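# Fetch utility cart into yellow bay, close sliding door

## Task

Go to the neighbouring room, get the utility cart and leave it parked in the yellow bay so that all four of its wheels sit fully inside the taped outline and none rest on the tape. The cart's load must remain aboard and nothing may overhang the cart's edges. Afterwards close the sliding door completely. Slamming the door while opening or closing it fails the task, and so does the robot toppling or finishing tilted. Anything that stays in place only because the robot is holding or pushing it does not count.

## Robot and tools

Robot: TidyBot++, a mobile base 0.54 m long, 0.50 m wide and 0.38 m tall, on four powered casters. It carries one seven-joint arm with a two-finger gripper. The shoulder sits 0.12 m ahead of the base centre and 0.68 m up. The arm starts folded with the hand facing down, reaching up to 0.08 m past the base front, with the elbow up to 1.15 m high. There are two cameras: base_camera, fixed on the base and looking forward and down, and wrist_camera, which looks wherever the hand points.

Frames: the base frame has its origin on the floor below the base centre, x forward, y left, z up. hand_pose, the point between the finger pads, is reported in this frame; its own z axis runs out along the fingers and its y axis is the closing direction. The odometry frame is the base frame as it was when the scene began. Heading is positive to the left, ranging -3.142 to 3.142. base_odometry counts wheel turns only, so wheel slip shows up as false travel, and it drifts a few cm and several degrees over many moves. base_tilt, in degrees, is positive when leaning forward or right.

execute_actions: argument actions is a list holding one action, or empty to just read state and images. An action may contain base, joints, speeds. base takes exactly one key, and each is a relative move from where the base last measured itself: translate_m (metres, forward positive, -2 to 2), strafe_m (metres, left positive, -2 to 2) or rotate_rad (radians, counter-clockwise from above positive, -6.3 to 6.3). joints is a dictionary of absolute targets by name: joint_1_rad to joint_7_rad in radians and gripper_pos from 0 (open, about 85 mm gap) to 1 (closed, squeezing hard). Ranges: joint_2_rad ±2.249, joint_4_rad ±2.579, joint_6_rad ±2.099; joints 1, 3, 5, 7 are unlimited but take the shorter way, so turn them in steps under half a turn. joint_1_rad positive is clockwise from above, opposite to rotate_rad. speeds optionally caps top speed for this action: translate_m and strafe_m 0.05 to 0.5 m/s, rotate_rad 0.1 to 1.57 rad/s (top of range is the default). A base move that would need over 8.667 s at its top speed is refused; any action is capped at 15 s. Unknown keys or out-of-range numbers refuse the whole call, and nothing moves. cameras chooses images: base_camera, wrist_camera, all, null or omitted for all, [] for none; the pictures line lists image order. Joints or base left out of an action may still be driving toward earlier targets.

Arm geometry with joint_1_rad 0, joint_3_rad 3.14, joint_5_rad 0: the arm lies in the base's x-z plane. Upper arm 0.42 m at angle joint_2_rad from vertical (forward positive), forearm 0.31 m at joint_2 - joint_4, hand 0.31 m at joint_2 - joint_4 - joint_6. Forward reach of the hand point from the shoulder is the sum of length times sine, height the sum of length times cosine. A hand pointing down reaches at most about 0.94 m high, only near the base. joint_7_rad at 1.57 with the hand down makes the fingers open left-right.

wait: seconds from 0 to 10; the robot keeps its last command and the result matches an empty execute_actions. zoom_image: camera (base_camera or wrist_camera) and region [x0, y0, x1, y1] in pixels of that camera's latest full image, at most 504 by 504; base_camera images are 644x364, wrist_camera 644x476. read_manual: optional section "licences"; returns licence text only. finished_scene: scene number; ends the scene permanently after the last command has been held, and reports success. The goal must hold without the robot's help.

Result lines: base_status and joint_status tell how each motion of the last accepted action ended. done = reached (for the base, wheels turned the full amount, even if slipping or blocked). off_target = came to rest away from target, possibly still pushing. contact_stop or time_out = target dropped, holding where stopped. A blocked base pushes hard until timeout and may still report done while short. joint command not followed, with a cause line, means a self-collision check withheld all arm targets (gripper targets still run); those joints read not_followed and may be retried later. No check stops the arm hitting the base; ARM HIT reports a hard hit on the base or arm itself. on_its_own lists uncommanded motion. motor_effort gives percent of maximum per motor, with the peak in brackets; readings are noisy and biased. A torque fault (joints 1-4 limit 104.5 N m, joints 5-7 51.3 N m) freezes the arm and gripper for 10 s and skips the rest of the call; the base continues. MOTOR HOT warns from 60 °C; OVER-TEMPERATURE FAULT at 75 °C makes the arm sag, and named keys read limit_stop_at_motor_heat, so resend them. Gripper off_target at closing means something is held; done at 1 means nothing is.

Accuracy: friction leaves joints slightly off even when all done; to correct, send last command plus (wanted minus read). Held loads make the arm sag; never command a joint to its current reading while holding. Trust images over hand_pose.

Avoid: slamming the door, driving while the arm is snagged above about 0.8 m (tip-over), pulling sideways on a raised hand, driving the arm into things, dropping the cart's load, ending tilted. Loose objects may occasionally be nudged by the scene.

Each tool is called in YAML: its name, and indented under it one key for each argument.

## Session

execute_actions:
  actions: []

Scene clock: 0.00 s.
base_odometry: x=+0.000 y=+0.000 heading=+0.000 (m, m, rad; odometry frame)
base_tilt: forward=-0.2 right=+1.2 (deg)
base_status: not commanded
joint_positions: joint_1_rad=+0.033 joint_2_rad=-0.375 joint_3_rad=+3.177 joint_4_rad=-2.517 joint_5_rad=-0.004 joint_6_rad=-0.878 joint_7_rad=+1.512 gripper_pos=+0.000
joint_status: not commanded
motor_effort: joint_1_rad=+1 joint_2_rad=-1 joint_3_rad=+0 joint_4_rad=+15 joint_5_rad=-1 joint_6_rad=+1 joint_7_rad=+1 (%)
hand_pose: x=+0.2675 y=-0.0063 z=+0.5946 quat_wxyz=(-0.008, +0.996, -0.064, +0.061) (m; base frame)
pictures: base_camera, wrist_camera
camera_calibration (this result's frames):
wrist_camera: T_world_to_cam=[[-0.137655, -0.990117, -0.026835, 0.0415003], [-0.982612, 0.13992, -0.122048, 0.392778], [0.124597, 0.0095678, -0.992161, 0.691579], [0, 0, 0, 1]] pos_world=[0.305493, -0.0204842, 0.73521]
Images, in order (width x height): base_camera 644x364, wrist_camera 644x476.

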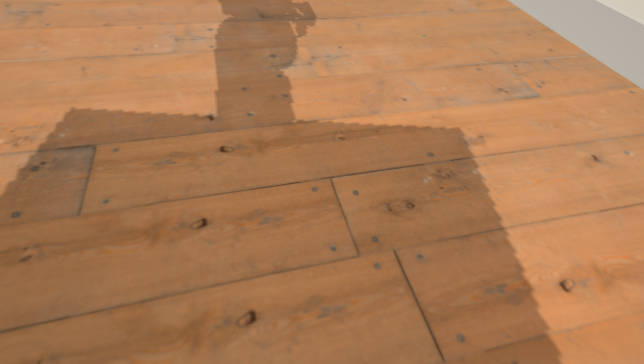

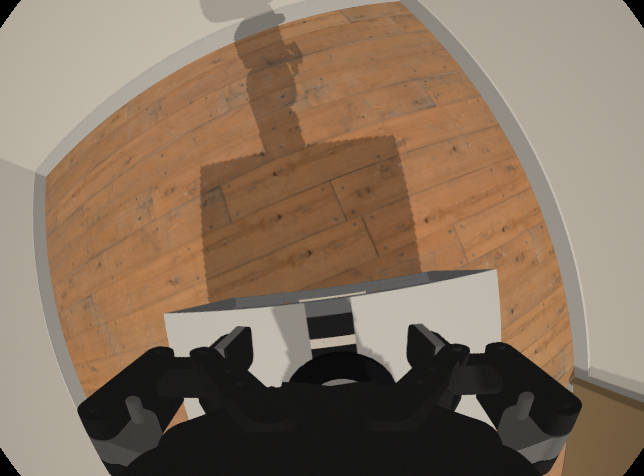

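execute_actions:
  actions:
    - {"base": {"rotate_rad": -1.34}, "joints": {"joint_1_rad": 1.2, "joint_6_rad": 0.2, "joint_3_rad": 3.14, "joint_7_rad": 1.57, "joint_2_rad": -0.4, "joint_4_rad": -2.3}}

Scene clock: 21.67 s.
base_odometry: x=+0.000 y=+0.000 heading=-1.339 (m, m, rad; odometry frame)
base_tilt: forward=-0.2 right=+1.3 (deg)
base_status: done
joint_positions: joint_1_rad=+1.188 joint_2_rad=-0.385 joint_3_rad=+3.155 joint_4_rad=-2.313 joint_5_rad=-0.004 joint_6_rad=+0.167 joint_7_rad=+1.539 gripper_pos=+0.000
joint_status: all done
motor_effort: joint_1_rad=+1(1) joint_2_rad=-6(6) joint_3_rad=+0(2) joint_4_rad=+21(21) joint_5_rad=+0(0) joint_6_rad=+10(10) joint_7_rad=+0(1) (%)
hand_pose: x=+0.2792 y=-0.4122 z=+0.9031 quat_wxyz=(+0.349, +0.627, -0.448, +0.533) (m; base frame)
pictures: base_camera, wrist_camera
camera_calibration (this result's frames):
wrist_camera: T_world_to_cam=[[-0.933643, -0.354435, -0.0518349, 0.156371], [-0.0186339, 0.192568, -0.981107, 1.02716], [0.357721, -0.915037, -0.186394, -0.173864], [0, 0, 0, 1]] pos_world=[0.227329, -0.301467, 0.983454]
Images, in order (width x height): base_camera 644x364, wrist_camera 644x476.

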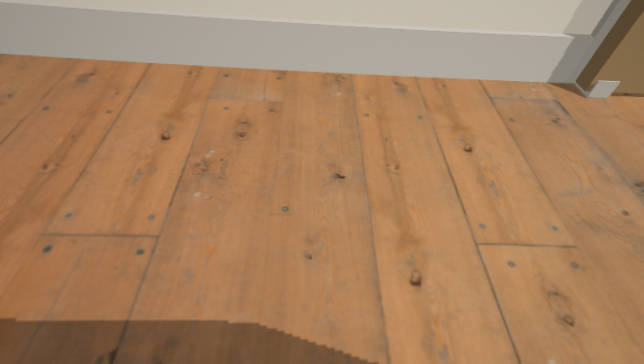

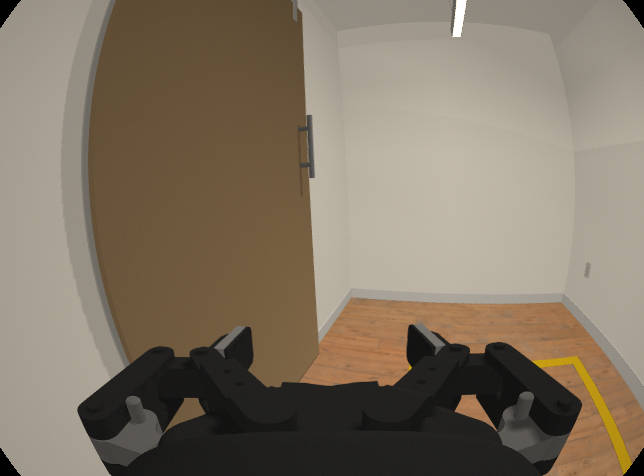

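zoom_image:
  camera: "base_camera"
  region: [444, 0, 644, 120]

zoom_image:
  camera: "base_camera"
  region: [0, 0, 200, 120]

zoom_image:
  camera: "wrist_camera"
  region: [260, 90, 380, 200]

Region (444, 0, 644, 120) of base_camera's 644x364 image, scaled by 2.520; it fills the top 302 rows of this view, and the rest is white.

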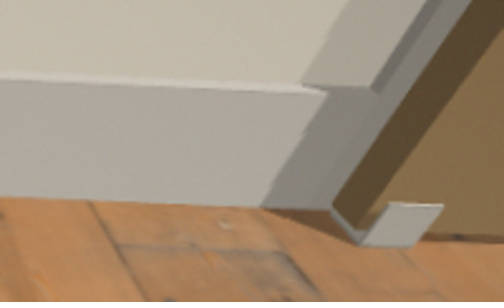

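Region (0, 0, 200, 120) of base_camera's 644x364 image, scaled by 2.520; it fills the top 302 rows of this view, and the rest is white.

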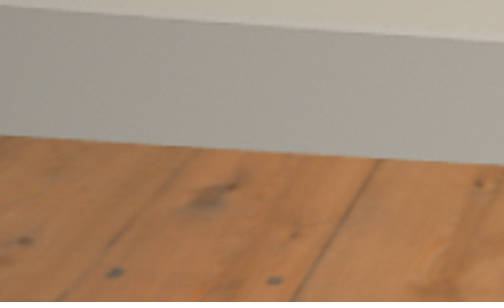

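Region (260, 90, 380, 200) of wrist_camera's 644x476 image, scaled by 4.200; it fills the top 462 rows of this view, and the rest is white.

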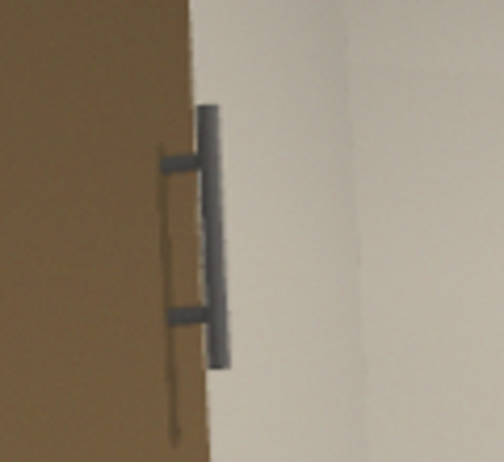

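execute_actions:
  actions:
    - {"base": {"strafe_m": -1.5}, "joints": {"joint_1_rad": -0.012, "joint_2_rad": -0.24, "joint_3_rad": 3.128, "joint_4_rad": -1.70, "joint_6_rad": -0.135, "joint_7_rad": 1.6}}

Scene clock: 68.63 s.
base_odometry: x=-1.461 y=-0.343 heading=-1.340 (m, m, rad; odometry frame)
base_tilt: forward=-0.2 right=+1.3 (deg)
base_status: done
joint_positions: joint_1_rad=-0.002 joint_2_rad=-0.256 joint_3_rad=+3.138 joint_4_rad=-1.713 joint_5_rad=-0.004 joint_6_rad=-0.099 joint_7_rad=+1.569 gripper_pos=+0.000
joint_status: all done
motor_effort: joint_1_rad=+0(2) joint_2_rad=-12(12) joint_3_rad=+0(1) joint_4_rad=+23(22) joint_5_rad=+0(0) joint_6_rad=+9(9) joint_7_rad=+0(0) (%)
hand_pose: x=+0.6358 y=+0.0048 z=+1.1297 quat_wxyz=(-0.004, +0.701, +0.001, +0.713) (m; base frame)
pictures: base_camera, wrist_camera
camera_calibration (this result's frames):
wrist_camera: T_world_to_cam=[[0.00820194, -0.999828, -0.0166141, 0.0133156], [0.0181219, 0.0167606, -0.999695, 1.17421], [0.999802, 0.00789837, 0.0182563, -0.521426], [0, 0, 0, 1]] pos_world=[0.499935, -0.0022488, 1.1836]
Images, in order (width x height): base_camera 644x364, wrist_camera 644x476.

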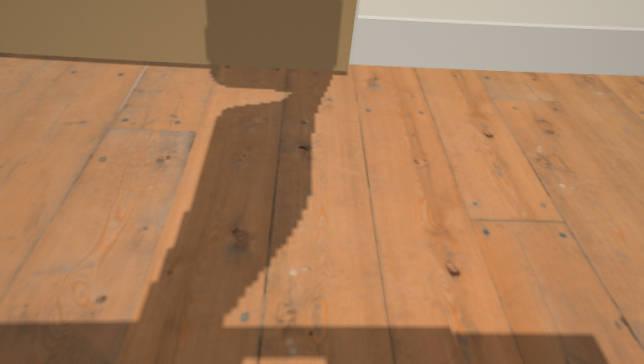

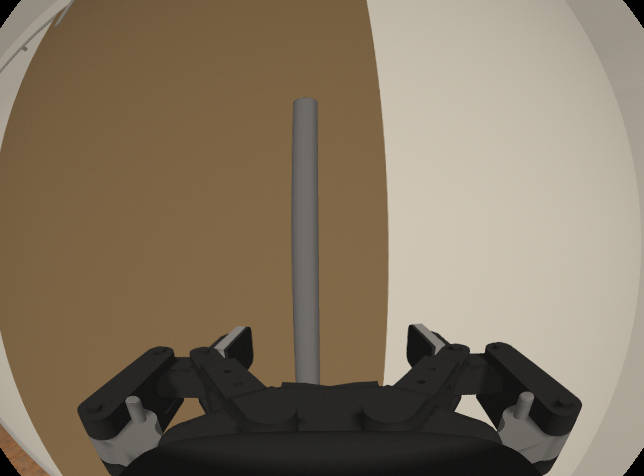

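execute_actions:
  actions:
    - {"base": {"rotate_rad": 0.022}}
  cameras: []

execute_actions:
  actions:
    - {"base": {"translate_m": 0.11}, "speeds": {"translate_m": 0.2}}

Scene clock: 86.90 s.
base_odometry: x=-1.461 y=-0.343 heading=-1.319 (m, m, rad; odometry frame)
base_tilt: forward=-0.1 right=+1.3 (deg)
base_status: done
joint_positions: joint_1_rad=-0.005 joint_2_rad=-0.256 joint_3_rad=+3.133 joint_4_rad=-1.713 joint_5_rad=-0.004 joint_6_rad=-0.099 joint_7_rad=+1.570 gripper_pos=+0.000
joint_status: not commanded
motor_effort: joint_1_rad=+0(2) joint_2_rad=-12(12) joint_3_rad=+1(2) joint_4_rad=+23(23) joint_5_rad=-1(0) joint_6_rad=+10(9) joint_7_rad=+0(0) (%)
hand_pose: x=+0.6359 y=+0.0092 z=+1.1293 quat_wxyz=(-0.006, +0.702, +0.004, +0.712) (m; base frame)
pictures: none
No camera images: the call's "cameras" was empty. Leave "cameras" out to get every camera's image.

Scene clock: 88.20 s.
base_odometry: x=-1.433 y=-0.450 heading=-1.319 (m, m, rad; odometry frame)
base_tilt: forward=-0.2 right=+1.3 (deg)
base_status: done
joint_positions: joint_1_rad=-0.005 joint_2_rad=-0.240 joint_3_rad=+3.133 joint_4_rad=-1.711 joint_5_rad=-0.004 joint_6_rad=-0.101 joint_7_rad=+1.570 gripper_pos=+0.000
joint_status: not commanded
motor_effort: joint_1_rad=+1(1) joint_2_rad=-13(15) joint_3_rad=+0(1) joint_4_rad=+23(24) joint_5_rad=-1(0) joint_6_rad=+9(10) joint_7_rad=+0(0) (%)
hand_pose: x=+0.6430 y=+0.0093 z=+1.1212 quat_wxyz=(-0.006, +0.708, +0.004, +0.706) (m; base frame)
pictures: base_camera, wrist_camera
camera_calibration (this result's frames):
wrist_camera: T_world_to_cam=[[0.0155165, -0.999758, -0.0156048, 0.0117623], [0.000503415, 0.0156144, -0.999878, 1.17707], [0.999879, 0.0155068, 0.000745574, -0.50902], [0, 0, 0, 1]] pos_world=[0.508184, 0.00127332, 1.17749]
Images, in order (width x height): base_camera 644x364, wrist_camera 644x476.

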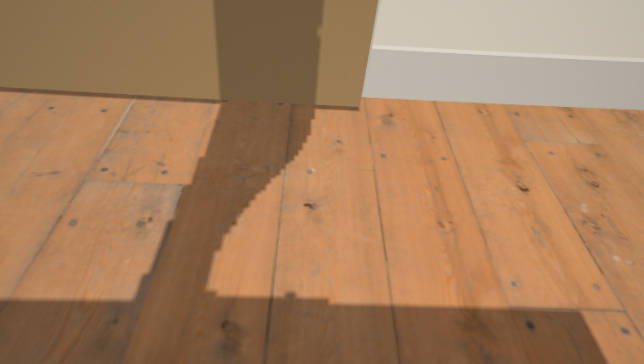

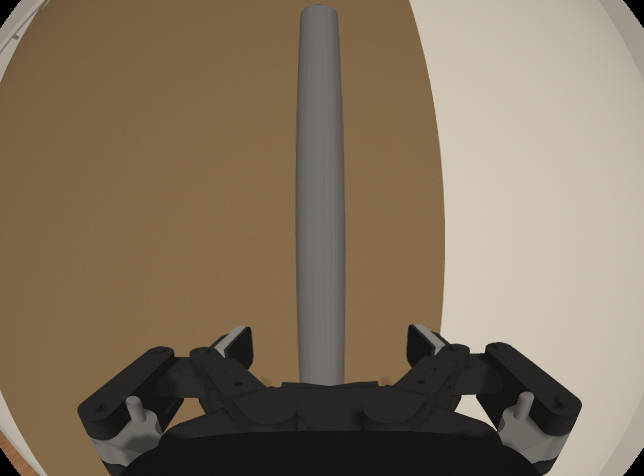

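execute_actions:
  actions:
    - {"joints": {"gripper_pos": 1.0}}
  cameras: []

execute_actions:
  actions:
    - {"base": {"strafe_m": 0.96}, "speeds": {"strafe_m": 0.33}}

Scene clock: 101.67 s.
base_odometry: x=-1.433 y=-0.449 heading=-1.319 (m, m, rad; odometry frame)
base_tilt: forward=-0.1 right=+1.2 (deg)
base_status: not commanded
joint_positions: joint_1_rad=-0.009 joint_2_rad=-0.242 joint_3_rad=+3.129 joint_4_rad=-1.711 joint_5_rad=-0.004 joint_6_rad=-0.104 joint_7_rad=+1.570 gripper_pos=+0.762
joint_status: gripper_pos off_target (ended at +0.762, target +1.000)
motor_effort: joint_1_rad=-1(6) joint_2_rad=-13(14) joint_3_rad=-1(6) joint_4_rad=+23(26) joint_5_rad=+0(0) joint_6_rad=+10(12) joint_7_rad=+0(1) (%)
hand_pose: x=+0.6420 y=+0.0139 z=+1.1211 quat_wxyz=(-0.009, +0.708, +0.007, +0.706) (m; base frame)
pictures: none
No camera images: the call's "cameras" was empty. Leave "cameras" out to get every camera's image.

Scene clock: 105.67 s.
base_odometry: x=-0.503 y=-0.210 heading=-1.319 (m, m, rad; odometry frame)
base_tilt: forward=-0.2 right=+1.3 (deg)
base_status: done
joint_positions: joint_1_rad=+0.012 joint_2_rad=-0.268 joint_3_rad=+3.147 joint_4_rad=-1.717 joint_5_rad=-0.004 joint_6_rad=-0.138 joint_7_rad=+1.576 gripper_pos=+0.763
joint_status: not commanded
motor_effort: joint_1_rad=-3(21) joint_2_rad=-3(19) joint_3_rad=-2(24) joint_4_rad=+29(29) joint_5_rad=+0(4) joint_6_rad=+15(16) joint_7_rad=+1(0) (%)
hand_pose: x=+0.6309 y=-0.0081 z=+1.1208 quat_wxyz=(+0.006, +0.713, -0.006, +0.701) (m; base frame)
pictures: base_camera, wrist_camera
camera_calibration (this result's frames):
wrist_camera: T_world_to_cam=[[-0.0151741, -0.9998, -0.0130412, 0.0110718], [-0.0132913, 0.0132432, -0.999824, 1.18563], [0.999797, -0.0149981, -0.0134896, -0.480878], [0, 0, 0, 1]] pos_world=[0.496707, -0.0118442, 1.17907]
Images, in order (width x height): base_camera 644x364, wrist_camera 644x476.

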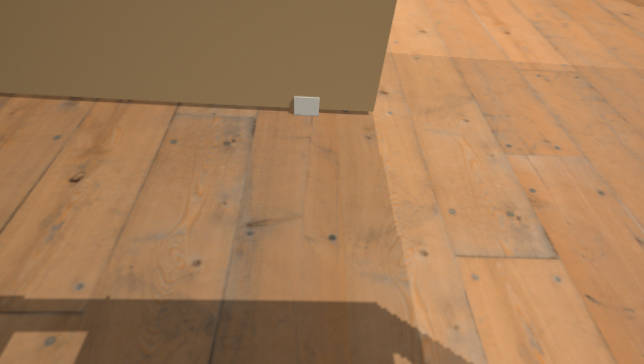

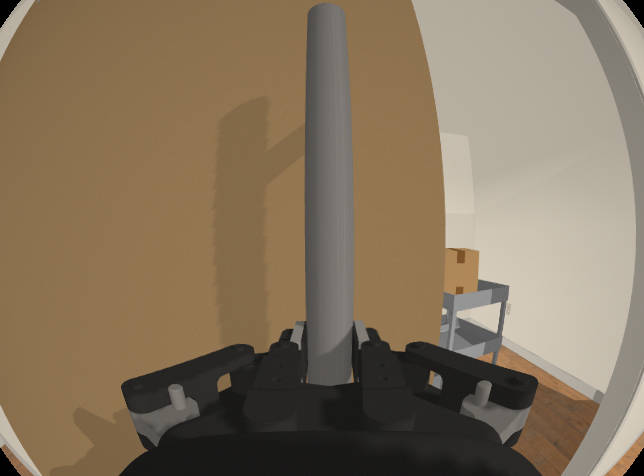

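execute_actions:
  actions:
    - {"joints": {"gripper_pos": 0.0, "joint_1_rad": 0.005, "joint_2_rad": -0.27, "joint_3_rad": 3.14}}
  cameras: []

execute_actions:
  actions:
    - {"joints": {"joint_2_rad": -0.5, "joint_4_rad": -2.1, "joint_6_rad": -0.3}}
  cameras: []

execute_actions:
  actions:
    - {"base": {"strafe_m": -0.53}}

Scene clock: 126.83 s.
base_odometry: x=-0.503 y=-0.210 heading=-1.319 (m, m, rad; odometry frame)
base_tilt: forward=-0.1 right=+1.3 (deg)
base_status: not commanded
joint_positions: joint_1_rad=+0.009 joint_2_rad=-0.264 joint_3_rad=+3.145 joint_4_rad=-1.701 joint_5_rad=-0.004 joint_6_rad=-0.138 joint_7_rad=+1.576 gripper_pos=+0.000
joint_status: all done
motor_effort: joint_1_rad=-1(4) joint_2_rad=-12(13) joint_3_rad=+0(1) joint_4_rad=+22(29) joint_5_rad=+0(0) joint_6_rad=+9(15) joint_7_rad=+1(1) (%)
hand_pose: x=+0.6321 y=-0.0053 z=+1.1290 quat_wxyz=(+0.004, +0.708, -0.004, +0.706) (m; base frame)
pictures: none
No camera images: the call's "cameras" was empty. Leave "cameras" out to get every camera's image.

Scene clock: 128.37 s.
base_odometry: x=-0.503 y=-0.210 heading=-1.319 (m, m, rad; odometry frame)
base_tilt: forward=-0.2 right=+1.2 (deg)
base_status: not commanded
joint_positions: joint_1_rad=+0.009 joint_2_rad=-0.487 joint_3_rad=+3.145 joint_4_rad=-2.091 joint_5_rad=-0.004 joint_6_rad=-0.267 joint_7_rad=+1.576 gripper_pos=+0.000
joint_status: all done
motor_effort: joint_1_rad=+0(0) joint_2_rad=-4(12) joint_3_rad=+1(0) joint_4_rad=+22(24) joint_5_rad=-1(0) joint_6_rad=+9(10) joint_7_rad=+0(0) (%)
hand_pose: x=+0.5336 y=-0.0038 z=+0.9513 quat_wxyz=(+0.003, +0.805, -0.005, +0.594) (m; base frame)
pictures: none
No camera images: the call's "cameras" was empty. Leave "cameras" out to get every camera's image.

Scene clock: 130.87 s.
base_odometry: x=-1.017 y=-0.343 heading=-1.318 (m, m, rad; odometry frame)
base_tilt: forward=-0.2 right=+1.3 (deg)
base_status: done
joint_positions: joint_1_rad=+0.009 joint_2_rad=-0.490 joint_3_rad=+3.143 joint_4_rad=-2.093 joint_5_rad=-0.004 joint_6_rad=-0.269 joint_7_rad=+1.576 gripper_pos=+0.000
joint_status: not commanded
motor_effort: joint_1_rad=+0(2) joint_2_rad=-4(6) joint_3_rad=+0(2) joint_4_rad=+23(23) joint_5_rad=+0(1) joint_6_rad=+9(9) joint_7_rad=+0(0) (%)
hand_pose: x=+0.5324 y=-0.0026 z=+0.9506 quat_wxyz=(+0.003, +0.805, -0.004, +0.593) (m; base frame)
pictures: base_camera, wrist_camera
camera_calibration (this result's frames):
wrist_camera: T_world_to_cam=[[-0.0105349, -0.999869, -0.0122597, 0.00963782], [-0.29427, 0.0148175, -0.955607, 1.12162], [0.955664, -0.00645959, -0.294388, -0.0940509], [0, 0, 0, 1]] pos_world=[0.420043, -0.00759062, 1.04426]
Images, in order (width x height): base_camera 644x364, wrist_camera 644x476.

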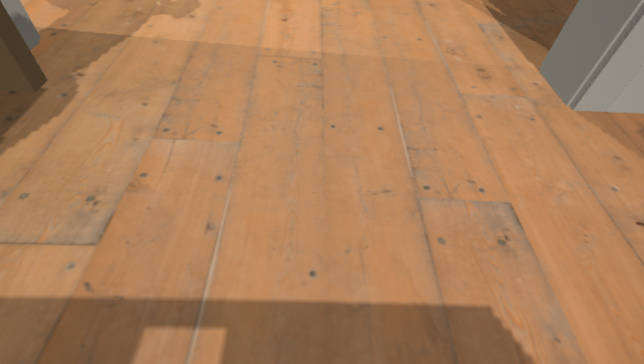

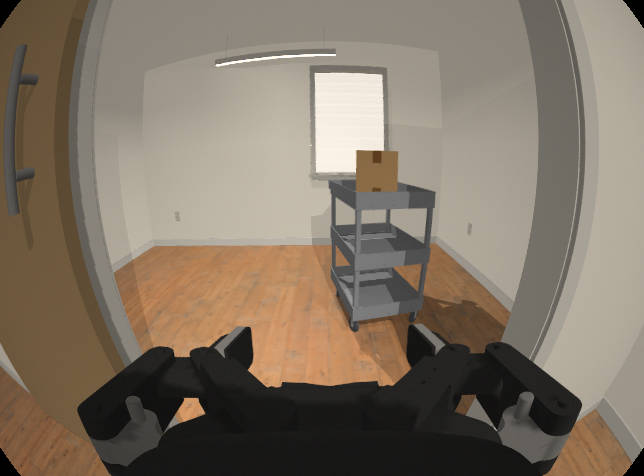

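zoom_image:
  camera: "wrist_camera"
  region: [300, 135, 480, 345]

Region (300, 135, 480, 345) of wrist_camera's 644x476 image, scaled by 2.400; it fills the left 432 columns of this view, and the rest is white.

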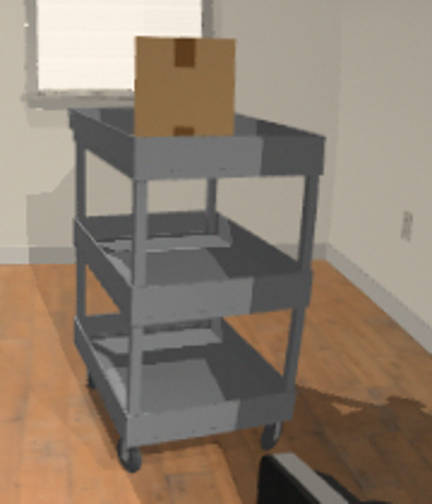

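execute_actions:
  actions:
    - {"base": {"rotate_rad": 0.145}}
  cameras: []

execute_actions:
  actions:
    - {"base": {"translate_m": 1.6}, "joints": {"joint_1_rad": 0.55, "joint_6_rad": -0.6}}

Scene clock: 251.77 s.
base_odometry: x=-1.017 y=-0.343 heading=-1.173 (m, m, rad; odometry frame)
base_tilt: forward=-0.2 right=+1.3 (deg)
base_status: done
joint_positions: joint_1_rad=+0.008 joint_2_rad=-0.490 joint_3_rad=+3.141 joint_4_rad=-2.093 joint_5_rad=-0.004 joint_6_rad=-0.269 joint_7_rad=+1.576 gripper_pos=+0.000
joint_status: not commanded
motor_effort: joint_1_rad=+0(1) joint_2_rad=-5(6) joint_3_rad=+0(2) joint_4_rad=+22(23) joint_5_rad=-1(1) joint_6_rad=+9(9) joint_7_rad=+1(0) (%)
hand_pose: x=+0.5323 y=-0.0015 z=+0.9506 quat_wxyz=(+0.002, +0.805, -0.003, +0.593) (m; base frame)
pictures: none
No camera images: the call's "cameras" was empty. Leave "cameras" out to get every camera's image.

Scene clock: 256.30 s.
base_odometry: x=-0.395 y=-1.817 heading=-1.172 (m, m, rad; odometry frame)
base_tilt: forward=-0.1 right=+1.3 (deg)
base_status: done
joint_positions: joint_1_rad=+0.539 joint_2_rad=-0.496 joint_3_rad=+3.141 joint_4_rad=-2.093 joint_5_rad=-0.004 joint_6_rad=-0.566 joint_7_rad=+1.576 gripper_pos=+0.000
joint_status: all done
motor_effort: joint_1_rad=+0(1) joint_2_rad=-3(6) joint_3_rad=+0(2) joint_4_rad=+22(23) joint_5_rad=+0(1) joint_6_rad=+8(10) joint_7_rad=+1(0) (%)
hand_pose: x=+0.4397 y=-0.1891 z=+0.8698 quat_wxyz=(+0.124, +0.851, -0.234, +0.453) (m; base frame)
pictures: base_camera, wrist_camera
camera_calibration (this result's frames):
wrist_camera: T_world_to_cam=[[-0.514854, -0.857206, -0.0110782, 0.0689444], [-0.472195, 0.294348, -0.830898, 1.04249], [0.715511, -0.42256, -0.556315, 0.22419], [0, 0, 0, 1]] pos_world=[0.367343, -0.15302, 0.991685]
Images, in order (width x height): base_camera 644x364, wrist_camera 644x476.

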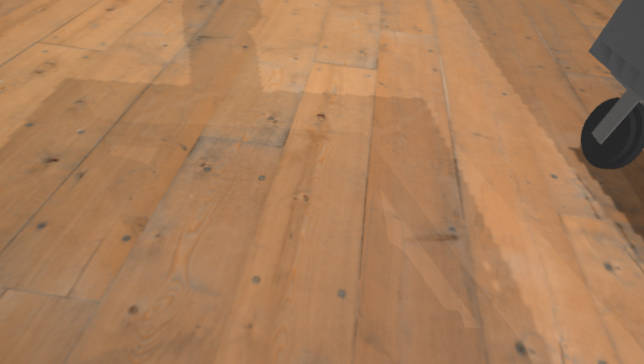

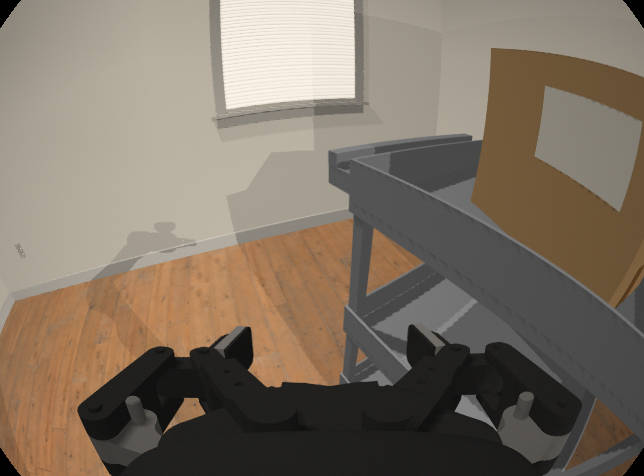

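zoom_image:
  camera: "wrist_camera"
  region: [310, 110, 510, 250]

Region (310, 110, 510, 250) of wrist_camera's 644x476 image, scaled by 2.520; it fills the top 353 rows of this view, and the rest is white.

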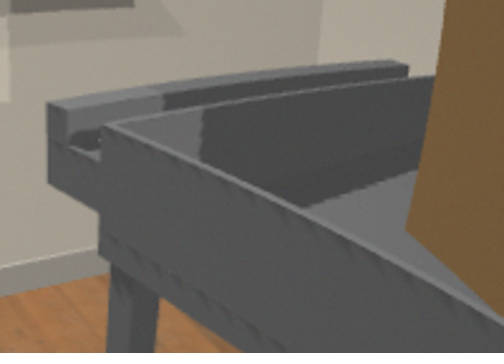

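execute_actions:
  actions:
    - {"base": {"translate_m": 1.4}, "joints": {"joint_1_rad": -0.9, "joint_2_rad": -0.095, "joint_4_rad": -1.125, "joint_6_rad": -1.9, "joint_7_rad": 0.37}}
  cameras: ["base_camera"]

Scene clock: 294.40 s.
base_odometry: x=+0.150 y=-3.107 heading=-1.172 (m, m, rad; odometry frame)
base_tilt: forward=-0.1 right=+1.3 (deg)
base_status: done
joint_positions: joint_1_rad=-0.889 joint_2_rad=-0.102 joint_3_rad=+3.141 joint_4_rad=-1.138 joint_5_rad=-0.004 joint_6_rad=-1.865 joint_7_rad=+0.398 gripper_pos=+0.000
joint_status: all done
motor_effort: joint_1_rad=+1(2) joint_2_rad=-11(13) joint_3_rad=+0(1) joint_4_rad=+16(22) joint_5_rad=+0(1) joint_6_rad=+3(8) joint_7_rad=+0(0) (%)
hand_pose: x=+0.3070 y=+0.2359 z=+0.9583 quat_wxyz=(-0.104, +0.983, -0.139, +0.060) (m; base frame)
pictures: base_camera
Images, in order (width x height): base_camera 644x364.

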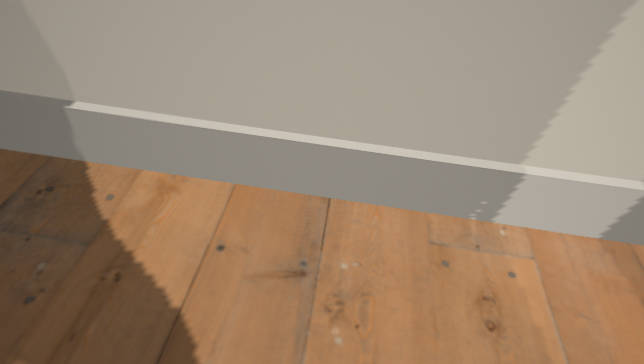

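execute_actions:
  actions:
    - {"base": {"rotate_rad": 2.735}, "joints": {"joint_1_rad": -0.3}}

Scene clock: 304.77 s.
base_odometry: x=+0.150 y=-3.107 heading=+1.562 (m, m, rad; odometry frame)
base_tilt: forward=-0.1 right=+1.3 (deg)
base_status: done
joint_positions: joint_1_rad=-0.311 joint_2_rad=-0.098 joint_3_rad=+3.141 joint_4_rad=-1.138 joint_5_rad=-0.004 joint_6_rad=-1.866 joint_7_rad=+0.398 gripper_pos=+0.000
joint_status: all done
motor_effort: joint_1_rad=+0(2) joint_2_rad=-11(14) joint_3_rad=+0(2) joint_4_rad=+16(16) joint_5_rad=+0(1) joint_6_rad=+3(3) joint_7_rad=+1(0) (%)
hand_pose: x=+0.4064 y=+0.0952 z=+0.9570 quat_wxyz=(-0.081, +0.903, -0.414, +0.086) (m; base frame)
pictures: base_camera, wrist_camera
camera_calibration (this result's frames):
wrist_camera: T_world_to_cam=[[-0.740548, -0.635019, -0.219861, 0.566805], [-0.633437, 0.768872, -0.0871368, 0.324182], [0.224378, 0.074739, -0.971632, 0.966456], [0, 0, 0, 1]] pos_world=[0.408244, 0.0384458, 1.09191]
Images, in order (width x height): base_camera 644x364, wrist_camera 644x476.

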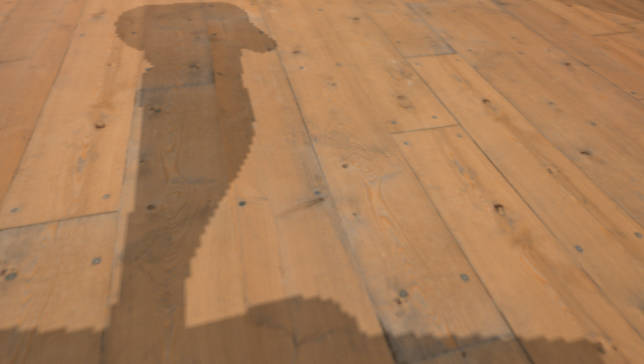

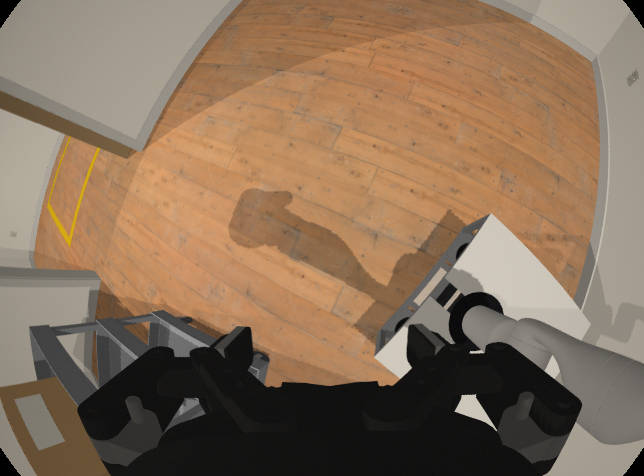

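execute_actions:
  actions:
    - {"base": {"translate_m": -0.11}, "joints": {"joint_1_rad": 0.012}}
  cameras: []

execute_actions:
  actions:
    - {"base": {"strafe_m": 0.84}}

Scene clock: 313.67 s.
base_odometry: x=+0.149 y=-3.217 heading=+1.563 (m, m, rad; odometry frame)
base_tilt: forward=-0.2 right=+1.2 (deg)
base_status: done
joint_positions: joint_1_rad=+0.001 joint_2_rad=-0.102 joint_3_rad=+3.141 joint_4_rad=-1.137 joint_5_rad=-0.004 joint_6_rad=-1.867 joint_7_rad=+0.398 gripper_pos=+0.000
joint_status: all done
motor_effort: joint_1_rad=+0(0) joint_2_rad=-11(16) joint_3_rad=+0(1) joint_4_rad=+16(17) joint_5_rad=-1(0) joint_6_rad=+2(3) joint_7_rad=+0(1) (%)
hand_pose: x=+0.4205 y=+0.0025 z=+0.9585 quat_wxyz=(-0.068, +0.827, -0.549, +0.099) (m; base frame)
pictures: none
No camera images: the call's "cameras" was empty. Leave "cameras" out to get every camera's image.

Scene clock: 316.70 s.
base_odometry: x=-0.691 y=-3.211 heading=+1.563 (m, m, rad; odometry frame)
base_tilt: forward=-0.2 right=+1.3 (deg)
base_status: done
joint_positions: joint_1_rad=+0.003 joint_2_rad=-0.101 joint_3_rad=+3.141 joint_4_rad=-1.136 joint_5_rad=-0.004 joint_6_rad=-1.867 joint_7_rad=+0.398 gripper_pos=+0.000
joint_status: not commanded
motor_effort: joint_1_rad=+1(2) joint_2_rad=-11(13) joint_3_rad=+1(1) joint_4_rad=+16(17) joint_5_rad=+0(0) joint_6_rad=+3(3) joint_7_rad=+0(1) (%)
hand_pose: x=+0.4206 y=+0.0018 z=+0.9584 quat_wxyz=(-0.068, +0.827, -0.550, +0.099) (m; base frame)
pictures: base_camera, wrist_camera
camera_calibration (this result's frames):
wrist_camera: T_world_to_cam=[[-0.899649, -0.375418, -0.222917, 0.587705], [-0.364867, 0.926854, -0.0883969, 0.293035], [0.239798, 0.00180901, -0.970821, 0.964487], [0, 0, 0, 1]] pos_world=[0.404365, -0.0527104, 1.09326]
Images, in order (width x height): base_camera 644x364, wrist_camera 644x476.

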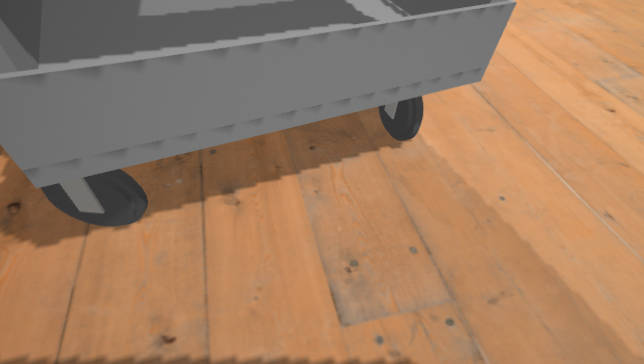

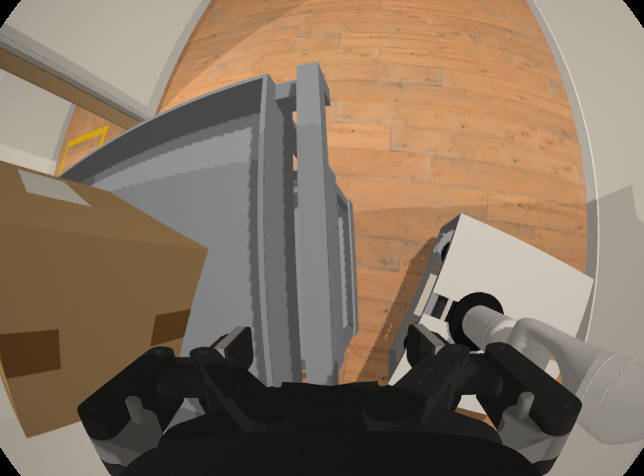

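zoom_image:
  camera: "wrist_camera"
  region: [200, 50, 440, 390]

Region (200, 50, 440, 390) of wrist_camera's 644x476 image, scaled by 1.482; it fills the left 356 columns of this view, and the rest is white.

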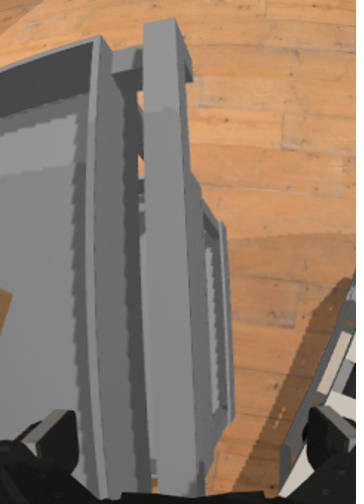

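execute_actions:
  actions:
    - {"joints": {"joint_2_rad": 0.113, "joint_6_rad": -1.937, "gripper_pos": 0.42}}
  cameras: ["wrist_camera"]

Scene clock: 400.23 s.
base_odometry: x=-0.691 y=-3.211 heading=+1.563 (m, m, rad; odometry frame)
base_tilt: forward=-0.2 right=+1.3 (deg)
base_status: not commanded
joint_positions: joint_1_rad=+0.003 joint_2_rad=+0.118 joint_3_rad=+3.141 joint_4_rad=-1.135 joint_5_rad=-0.004 joint_6_rad=-1.901 joint_7_rad=+0.398 gripper_pos=+0.420
joint_status: all done
motor_effort: joint_1_rad=-1(1) joint_2_rad=-19(22) joint_3_rad=+0(0) joint_4_rad=+16(17) joint_5_rad=+0(0) joint_6_rad=+0(3) joint_7_rad=+0(0) (%)
hand_pose: x=+0.4634 y=+0.0016 z=+0.8869 quat_wxyz=(+0.001, +0.833, -0.554, -0.006) (m; base frame)
pictures: wrist_camera
camera_calibration (this result's frames):
wrist_camera: T_world_to_cam=[[-0.926813, -0.375457, 0.00710706, 0.418756], [-0.375423, 0.926836, 0.00563199, 0.22396], [-0.00870165, 0.00255165, -0.999959, 1.02573], [0, 0, 0, 1]] pos_world=[0.481113, -0.0529671, 1.02145]
Images, in order (width x height): wrist_camera 644x476.

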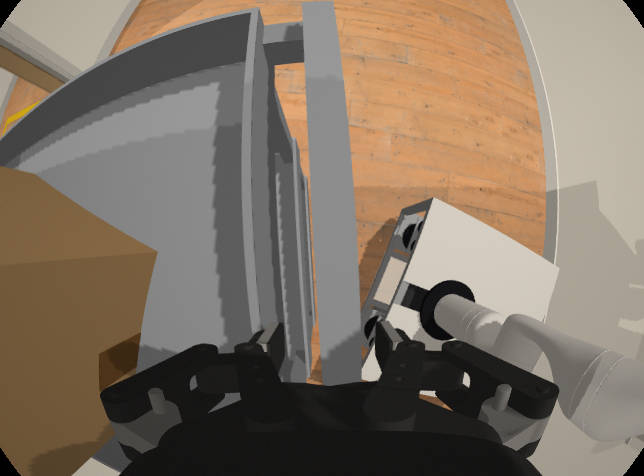

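zoom_image:
  camera: "wrist_camera"
  region: [220, 240, 440, 400]

Region (220, 240, 440, 400) of wrist_camera's 644x476 image, scaled by 2.291; it fills the top 367 rows of this view, and the rest is white.

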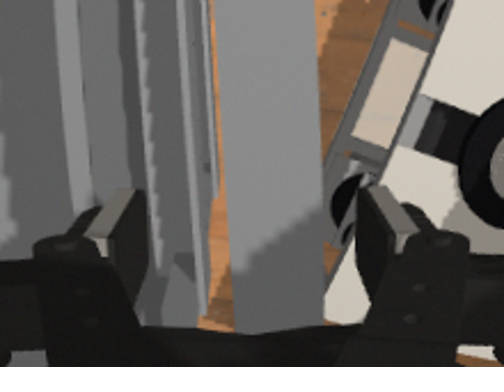

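execute_actions:
  actions:
    - {"joints": {"joint_2_rad": 0.033, "joint_4_rad": -1.443, "joint_6_rad": -1.63, "joint_7_rad": 0.488}}
  cameras: ["wrist_camera"]

Scene clock: 439.80 s.
base_odometry: x=-0.691 y=-3.211 heading=+1.563 (m, m, rad; odometry frame)
base_tilt: forward=-0.2 right=+1.2 (deg)
base_status: not commanded
joint_positions: joint_1_rad=+0.004 joint_2_rad=+0.023 joint_3_rad=+3.141 joint_4_rad=-1.415 joint_5_rad=-0.004 joint_6_rad=-1.668 joint_7_rad=+0.458 gripper_pos=+0.420
joint_status: all done
motor_effort: joint_1_rad=+0(1) joint_2_rad=-11(19) joint_3_rad=-1(1) joint_4_rad=+13(17) joint_5_rad=-1(1) joint_6_rad=+2(3) joint_7_rad=+0(0) (%)
hand_pose: x=+0.4515 y=+0.0014 z=+0.8331 quat_wxyz=(-0.011, +0.848, -0.529, +0.014) (m; base frame)
pictures: wrist_camera
camera_calibration (this result's frames):
wrist_camera: T_world_to_cam=[[-0.902857, -0.428395, -0.0364281, 0.433567], [-0.428165, 0.903587, -0.014289, 0.260455], [0.0390373, 0.00269628, -0.999234, 0.949733], [0, 0, 0, 1]] pos_world=[0.465892, -0.0521662, 0.968521]
Images, in order (width x height): wrist_camera 644x476.

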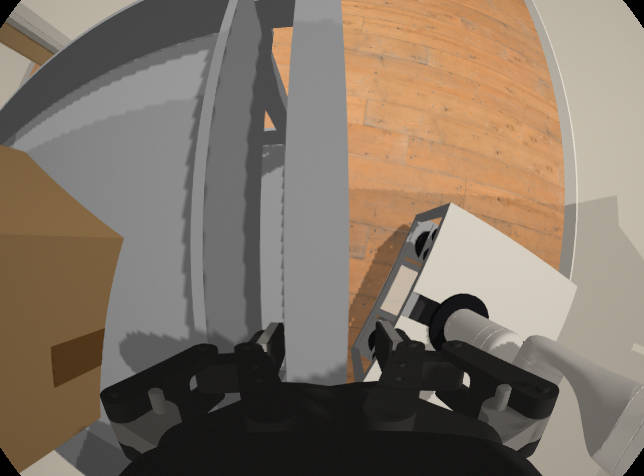

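zoom_image:
  camera: "wrist_camera"
  region: [220, 260, 440, 400]

Region (220, 260, 440, 400) of wrist_camera's 644x476 image, scaled by 2.291; it fills the top 321 rows of this view, and the rest is white.

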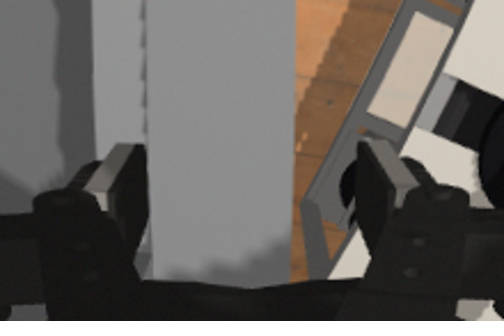

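execute_actions:
  actions:
    - {"joints": {"joint_2_rad": 0.07, "joint_4_rad": -1.425}}
  cameras: ["wrist_camera"]

Scene clock: 458.67 s.
base_odometry: x=-0.691 y=-3.211 heading=+1.563 (m, m, rad; odometry frame)
base_tilt: forward=-0.1 right=+1.2 (deg)
base_status: not commanded
joint_positions: joint_1_rad=+0.004 joint_2_rad=+0.025 joint_3_rad=+3.141 joint_4_rad=-1.413 joint_5_rad=-0.004 joint_6_rad=-1.668 joint_7_rad=+0.459 gripper_pos=+0.420
joint_status: joint_2_rad off_target (ended at +0.025, target +0.070); the others done
motor_effort: joint_1_rad=-1(1) joint_2_rad=-11(13) joint_3_rad=-1(1) joint_4_rad=+15(15) joint_5_rad=-1(2) joint_6_rad=+5(6) joint_7_rad=+0(0) (%)
hand_pose: x=+0.4523 y=+0.0014 z=+0.8333 quat_wxyz=(-0.011, +0.848, -0.529, +0.015) (m; base frame)
pictures: wrist_camera
camera_calibration (this result's frames):
wrist_camera: T_world_to_cam=[[-0.902667, -0.428759, -0.0368508, 0.434589], [-0.428521, 0.903415, -0.0145118, 0.261207], [0.0395137, 0.00269207, -0.999215, 0.949598], [0, 0, 0, 1]] pos_world=[0.4667, -0.052201, 0.968658]
Images, in order (width x height): wrist_camera 644x476.

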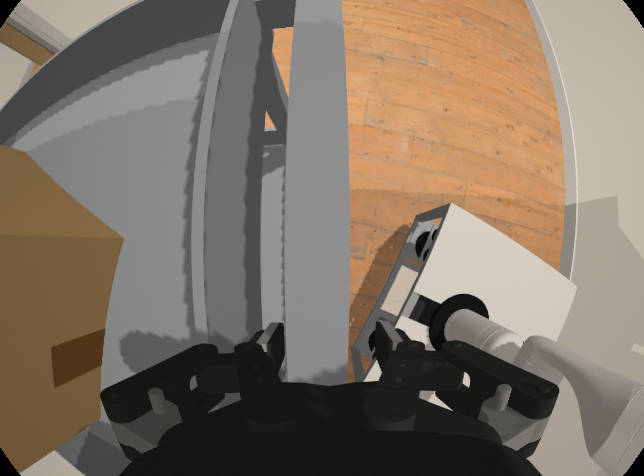

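execute_actions:
  actions:
    - {"joints": {"joint_2_rad": 0.025, "joint_4_rad": -1.375, "joint_6_rad": -1.668}}
  cameras: ["wrist_camera"]

Scene clock: 475.97 s.
base_odometry: x=-0.691 y=-3.211 heading=+1.563 (m, m, rad; odometry frame)
base_tilt: forward=-0.2 right=+1.3 (deg)
base_status: not commanded
joint_positions: joint_1_rad=+0.004 joint_2_rad=+0.025 joint_3_rad=+3.141 joint_4_rad=-1.385 joint_5_rad=-0.004 joint_6_rad=-1.668 joint_7_rad=+0.459 gripper_pos=+0.420
joint_status: all done
motor_effort: joint_1_rad=+1(1) joint_2_rad=-17(18) joint_3_rad=+0(1) joint_4_rad=+17(18) joint_5_rad=+0(2) joint_6_rad=+1(5) joint_7_rad=+0(0) (%)
hand_pose: x=+0.4597 y=+0.0013 z=+0.8423 quat_wxyz=(-0.019, +0.848, -0.529, +0.026) (m; base frame)
pictures: wrist_camera
camera_calibration (this result's frames):
wrist_camera: T_world_to_cam=[[-0.901302, -0.428764, -0.0617834, 0.461899], [-0.427954, 0.903413, -0.0264654, 0.274312], [0.0671633, 0.00258713, -0.997739, 0.944393], [0, 0, 0, 1]] pos_world=[0.470274, -0.0522147, 0.978055]
Images, in order (width x height): wrist_camera 644x476.

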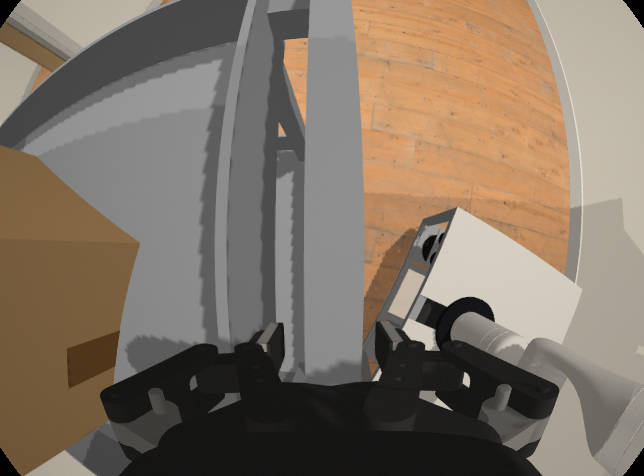

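execute_actions:
  actions:
    - {"joints": {"joint_4_rad": -1.48, "joint_6_rad": -1.57, "gripper_pos": 0.5}}
  cameras: ["wrist_camera"]

Scene clock: 504.03 s.
base_odometry: x=-0.691 y=-3.211 heading=+1.563 (m, m, rad; odometry frame)
base_tilt: forward=-0.2 right=+1.3 (deg)
base_status: not commanded
joint_positions: joint_1_rad=+0.005 joint_2_rad=-0.001 joint_3_rad=+3.141 joint_4_rad=-1.446 joint_5_rad=-0.004 joint_6_rad=-1.615 joint_7_rad=+0.459 gripper_pos=+0.500
joint_status: all done
motor_effort: joint_1_rad=+0(2) joint_2_rad=-9(16) joint_3_rad=+0(1) joint_4_rad=+14(18) joint_5_rad=+0(1) joint_6_rad=+3(3) joint_7_rad=+0(0) (%)
hand_pose: x=+0.4558 y=+0.0012 z=+0.8318 quat_wxyz=(-0.023, +0.848, -0.529, +0.034) (m; base frame)
pictures: wrist_camera
camera_calibration (this result's frames):
wrist_camera: T_world_to_cam=[[-0.900178, -0.428633, -0.0771534, 0.469957], [-0.427301, 0.903475, -0.0338604, 0.278332], [0.0842199, 0.00248727, -0.996444, 0.92537], [0, 0, 0, 1]] pos_world=[0.464042, -0.0523286, 0.967762]
Images, in order (width x height): wrist_camera 644x476.

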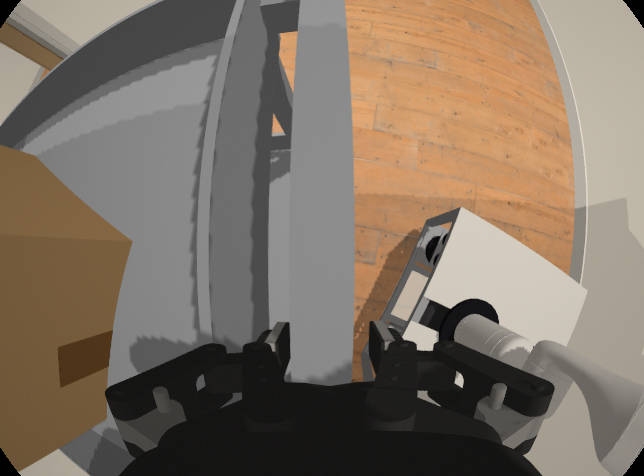

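execute_actions:
  actions:
    - {"joints": {"gripper_pos": 1.0}}
  cameras: ["wrist_camera"]

Scene clock: 507.93 s.
base_odometry: x=-0.691 y=-3.211 heading=+1.563 (m, m, rad; odometry frame)
base_tilt: forward=-0.2 right=+1.2 (deg)
base_status: not commanded
joint_positions: joint_1_rad=+0.008 joint_2_rad=+0.001 joint_3_rad=+3.141 joint_4_rad=-1.448 joint_5_rad=-0.004 joint_6_rad=-1.605 joint_7_rad=+0.459 gripper_pos=+0.732
joint_status: gripper_pos off_target (ended at +0.732, target +1.000)
motor_effort: joint_1_rad=-1(3) joint_2_rad=-11(16) joint_3_rad=+0(2) joint_4_rad=+13(17) joint_5_rad=-3(5) joint_6_rad=+7(12) joint_7_rad=+3(5) (%)
hand_pose: x=+0.4587 y=-0.0001 z=+0.8309 quat_wxyz=(-0.025, +0.847, -0.530, +0.036) (m; base frame)
pictures: wrist_camera
camera_calibration (this result's frames):
wrist_camera: T_world_to_cam=[[-0.901203, -0.425439, -0.08267, 0.476984], [-0.423829, 0.904986, -0.0370129, 0.281785], [0.0905619, 0.0016818, -0.995889, 0.920777], [0, 0, 0, 1]] pos_world=[0.465901, -0.0536326, 0.966854]
Images, in order (width x height): wrist_camera 644x476.

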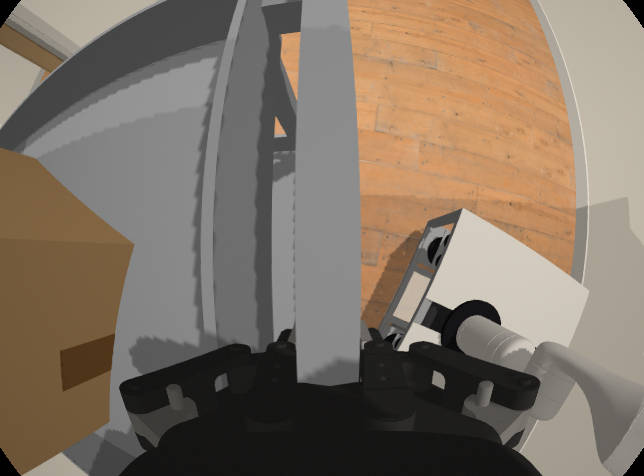

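execute_actions:
  actions:
    - {"base": {"strafe_m": 0.24}, "joints": {"joint_1_rad": -0.25, "joint_7_rad": -0.33, "joint_2_rad": 0.005, "joint_4_rad": -1.455, "joint_6_rad": -1.6}, "speeds": {"strafe_m": 0.25}}

Scene clock: 597.47 s.
base_odometry: x=-0.931 y=-3.210 heading=+1.563 (m, m, rad; odometry frame)
base_tilt: forward=-0.2 right=+1.4 (deg)
base_status: done
joint_positions: joint_1_rad=-0.233 joint_2_rad=+0.005 joint_3_rad=+3.153 joint_4_rad=-1.442 joint_5_rad=+0.037 joint_6_rad=-1.627 joint_7_rad=-0.329 gripper_pos=+0.736
joint_status: all done
motor_effort: joint_1_rad=-3(7) joint_2_rad=-14(19) joint_3_rad=-3(7) joint_4_rad=+16(17) joint_5_rad=-2(16) joint_6_rad=+10(12) joint_7_rad=+4(10) (%)
hand_pose: x=+0.4482 y=+0.0636 z=+0.8311 quat_wxyz=(-0.020, +0.666, -0.745, +0.033) (m; base frame)
pictures: base_camera, wrist_camera
camera_calibration (this result's frames):
wrist_camera: T_world_to_cam=[[-0.989475, 0.121785, -0.0781543, 0.495633], [0.12329, 0.992262, -0.0147089, -0.0496278], [0.0757582, -0.0241897, -0.996833, 0.930909], [0, 0, 0, 1]] pos_world=[0.426011, 0.0114016, 0.965967]
Images, in order (width x height): base_camera 644x364, wrist_camera 644x476.

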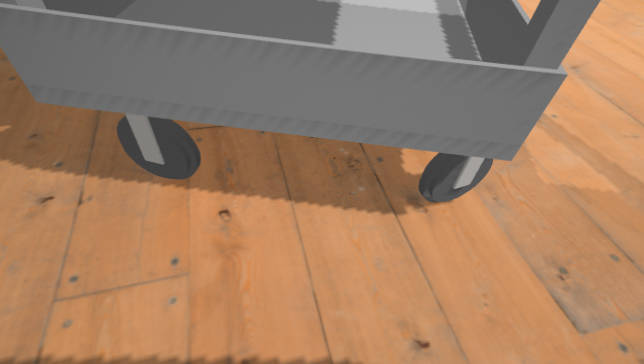

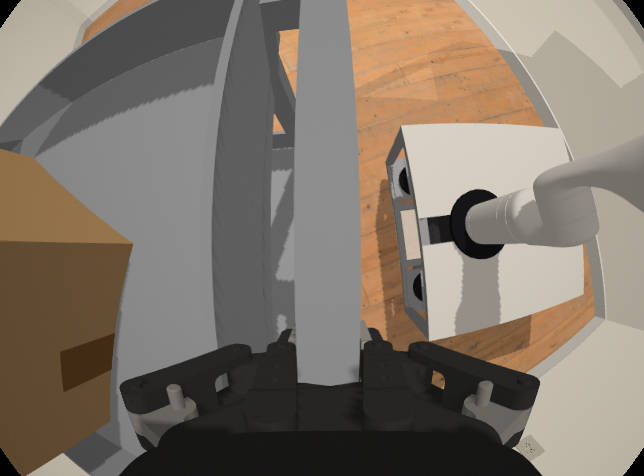

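execute_actions:
  actions:
    - {"base": {"translate_m": 0.75}, "joints": {"joint_1_rad": 0.04, "joint_7_rad": 0.035}, "speeds": {"translate_m": 0.35}}

Scene clock: 619.63 s.
base_odometry: x=-0.926 y=-2.460 heading=+1.564 (m, m, rad; odometry frame)
base_tilt: forward=-0.1 right=+1.2 (deg)
base_status: done
joint_positions: joint_1_rad=+0.070 joint_2_rad=+0.004 joint_3_rad=+3.166 joint_4_rad=-1.440 joint_5_rad=-0.003 joint_6_rad=-1.662 joint_7_rad=+0.008 gripper_pos=+0.742
joint_status: all done
motor_effort: joint_1_rad=-8(9) joint_2_rad=-16(18) joint_3_rad=-7(7) joint_4_rad=+15(29) joint_5_rad=-6(7) joint_6_rad=+8(22) joint_7_rad=+7(8) (%)
hand_pose: x=+0.4429 y=-0.0281 z=+0.8313 quat_wxyz=(-0.013, +0.676, -0.737, +0.012) (m; base frame)
pictures: base_camera, wrist_camera
camera_calibration (this result's frames):
wrist_camera: T_world_to_cam=[[-0.994482, 0.0977905, -0.0379809, 0.469724], [0.0978227, 0.995203, 0.00101609, 0.040271], [0.0378981, -0.00270491, -0.999278, 0.948714], [0, 0, 0, 1]] pos_world=[0.427238, -0.0834461, 0.965828]
Images, in order (width x height): base_camera 644x364, wrist_camera 644x476.

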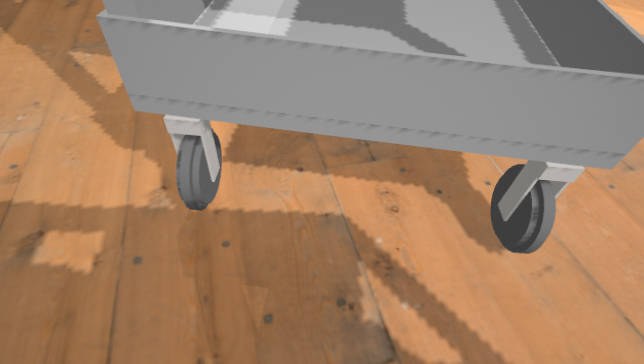

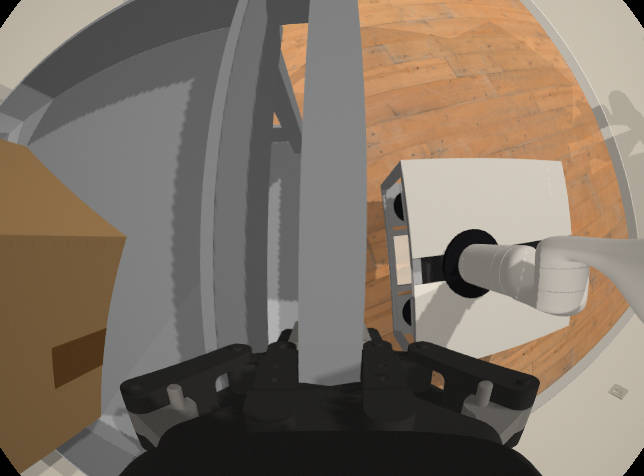

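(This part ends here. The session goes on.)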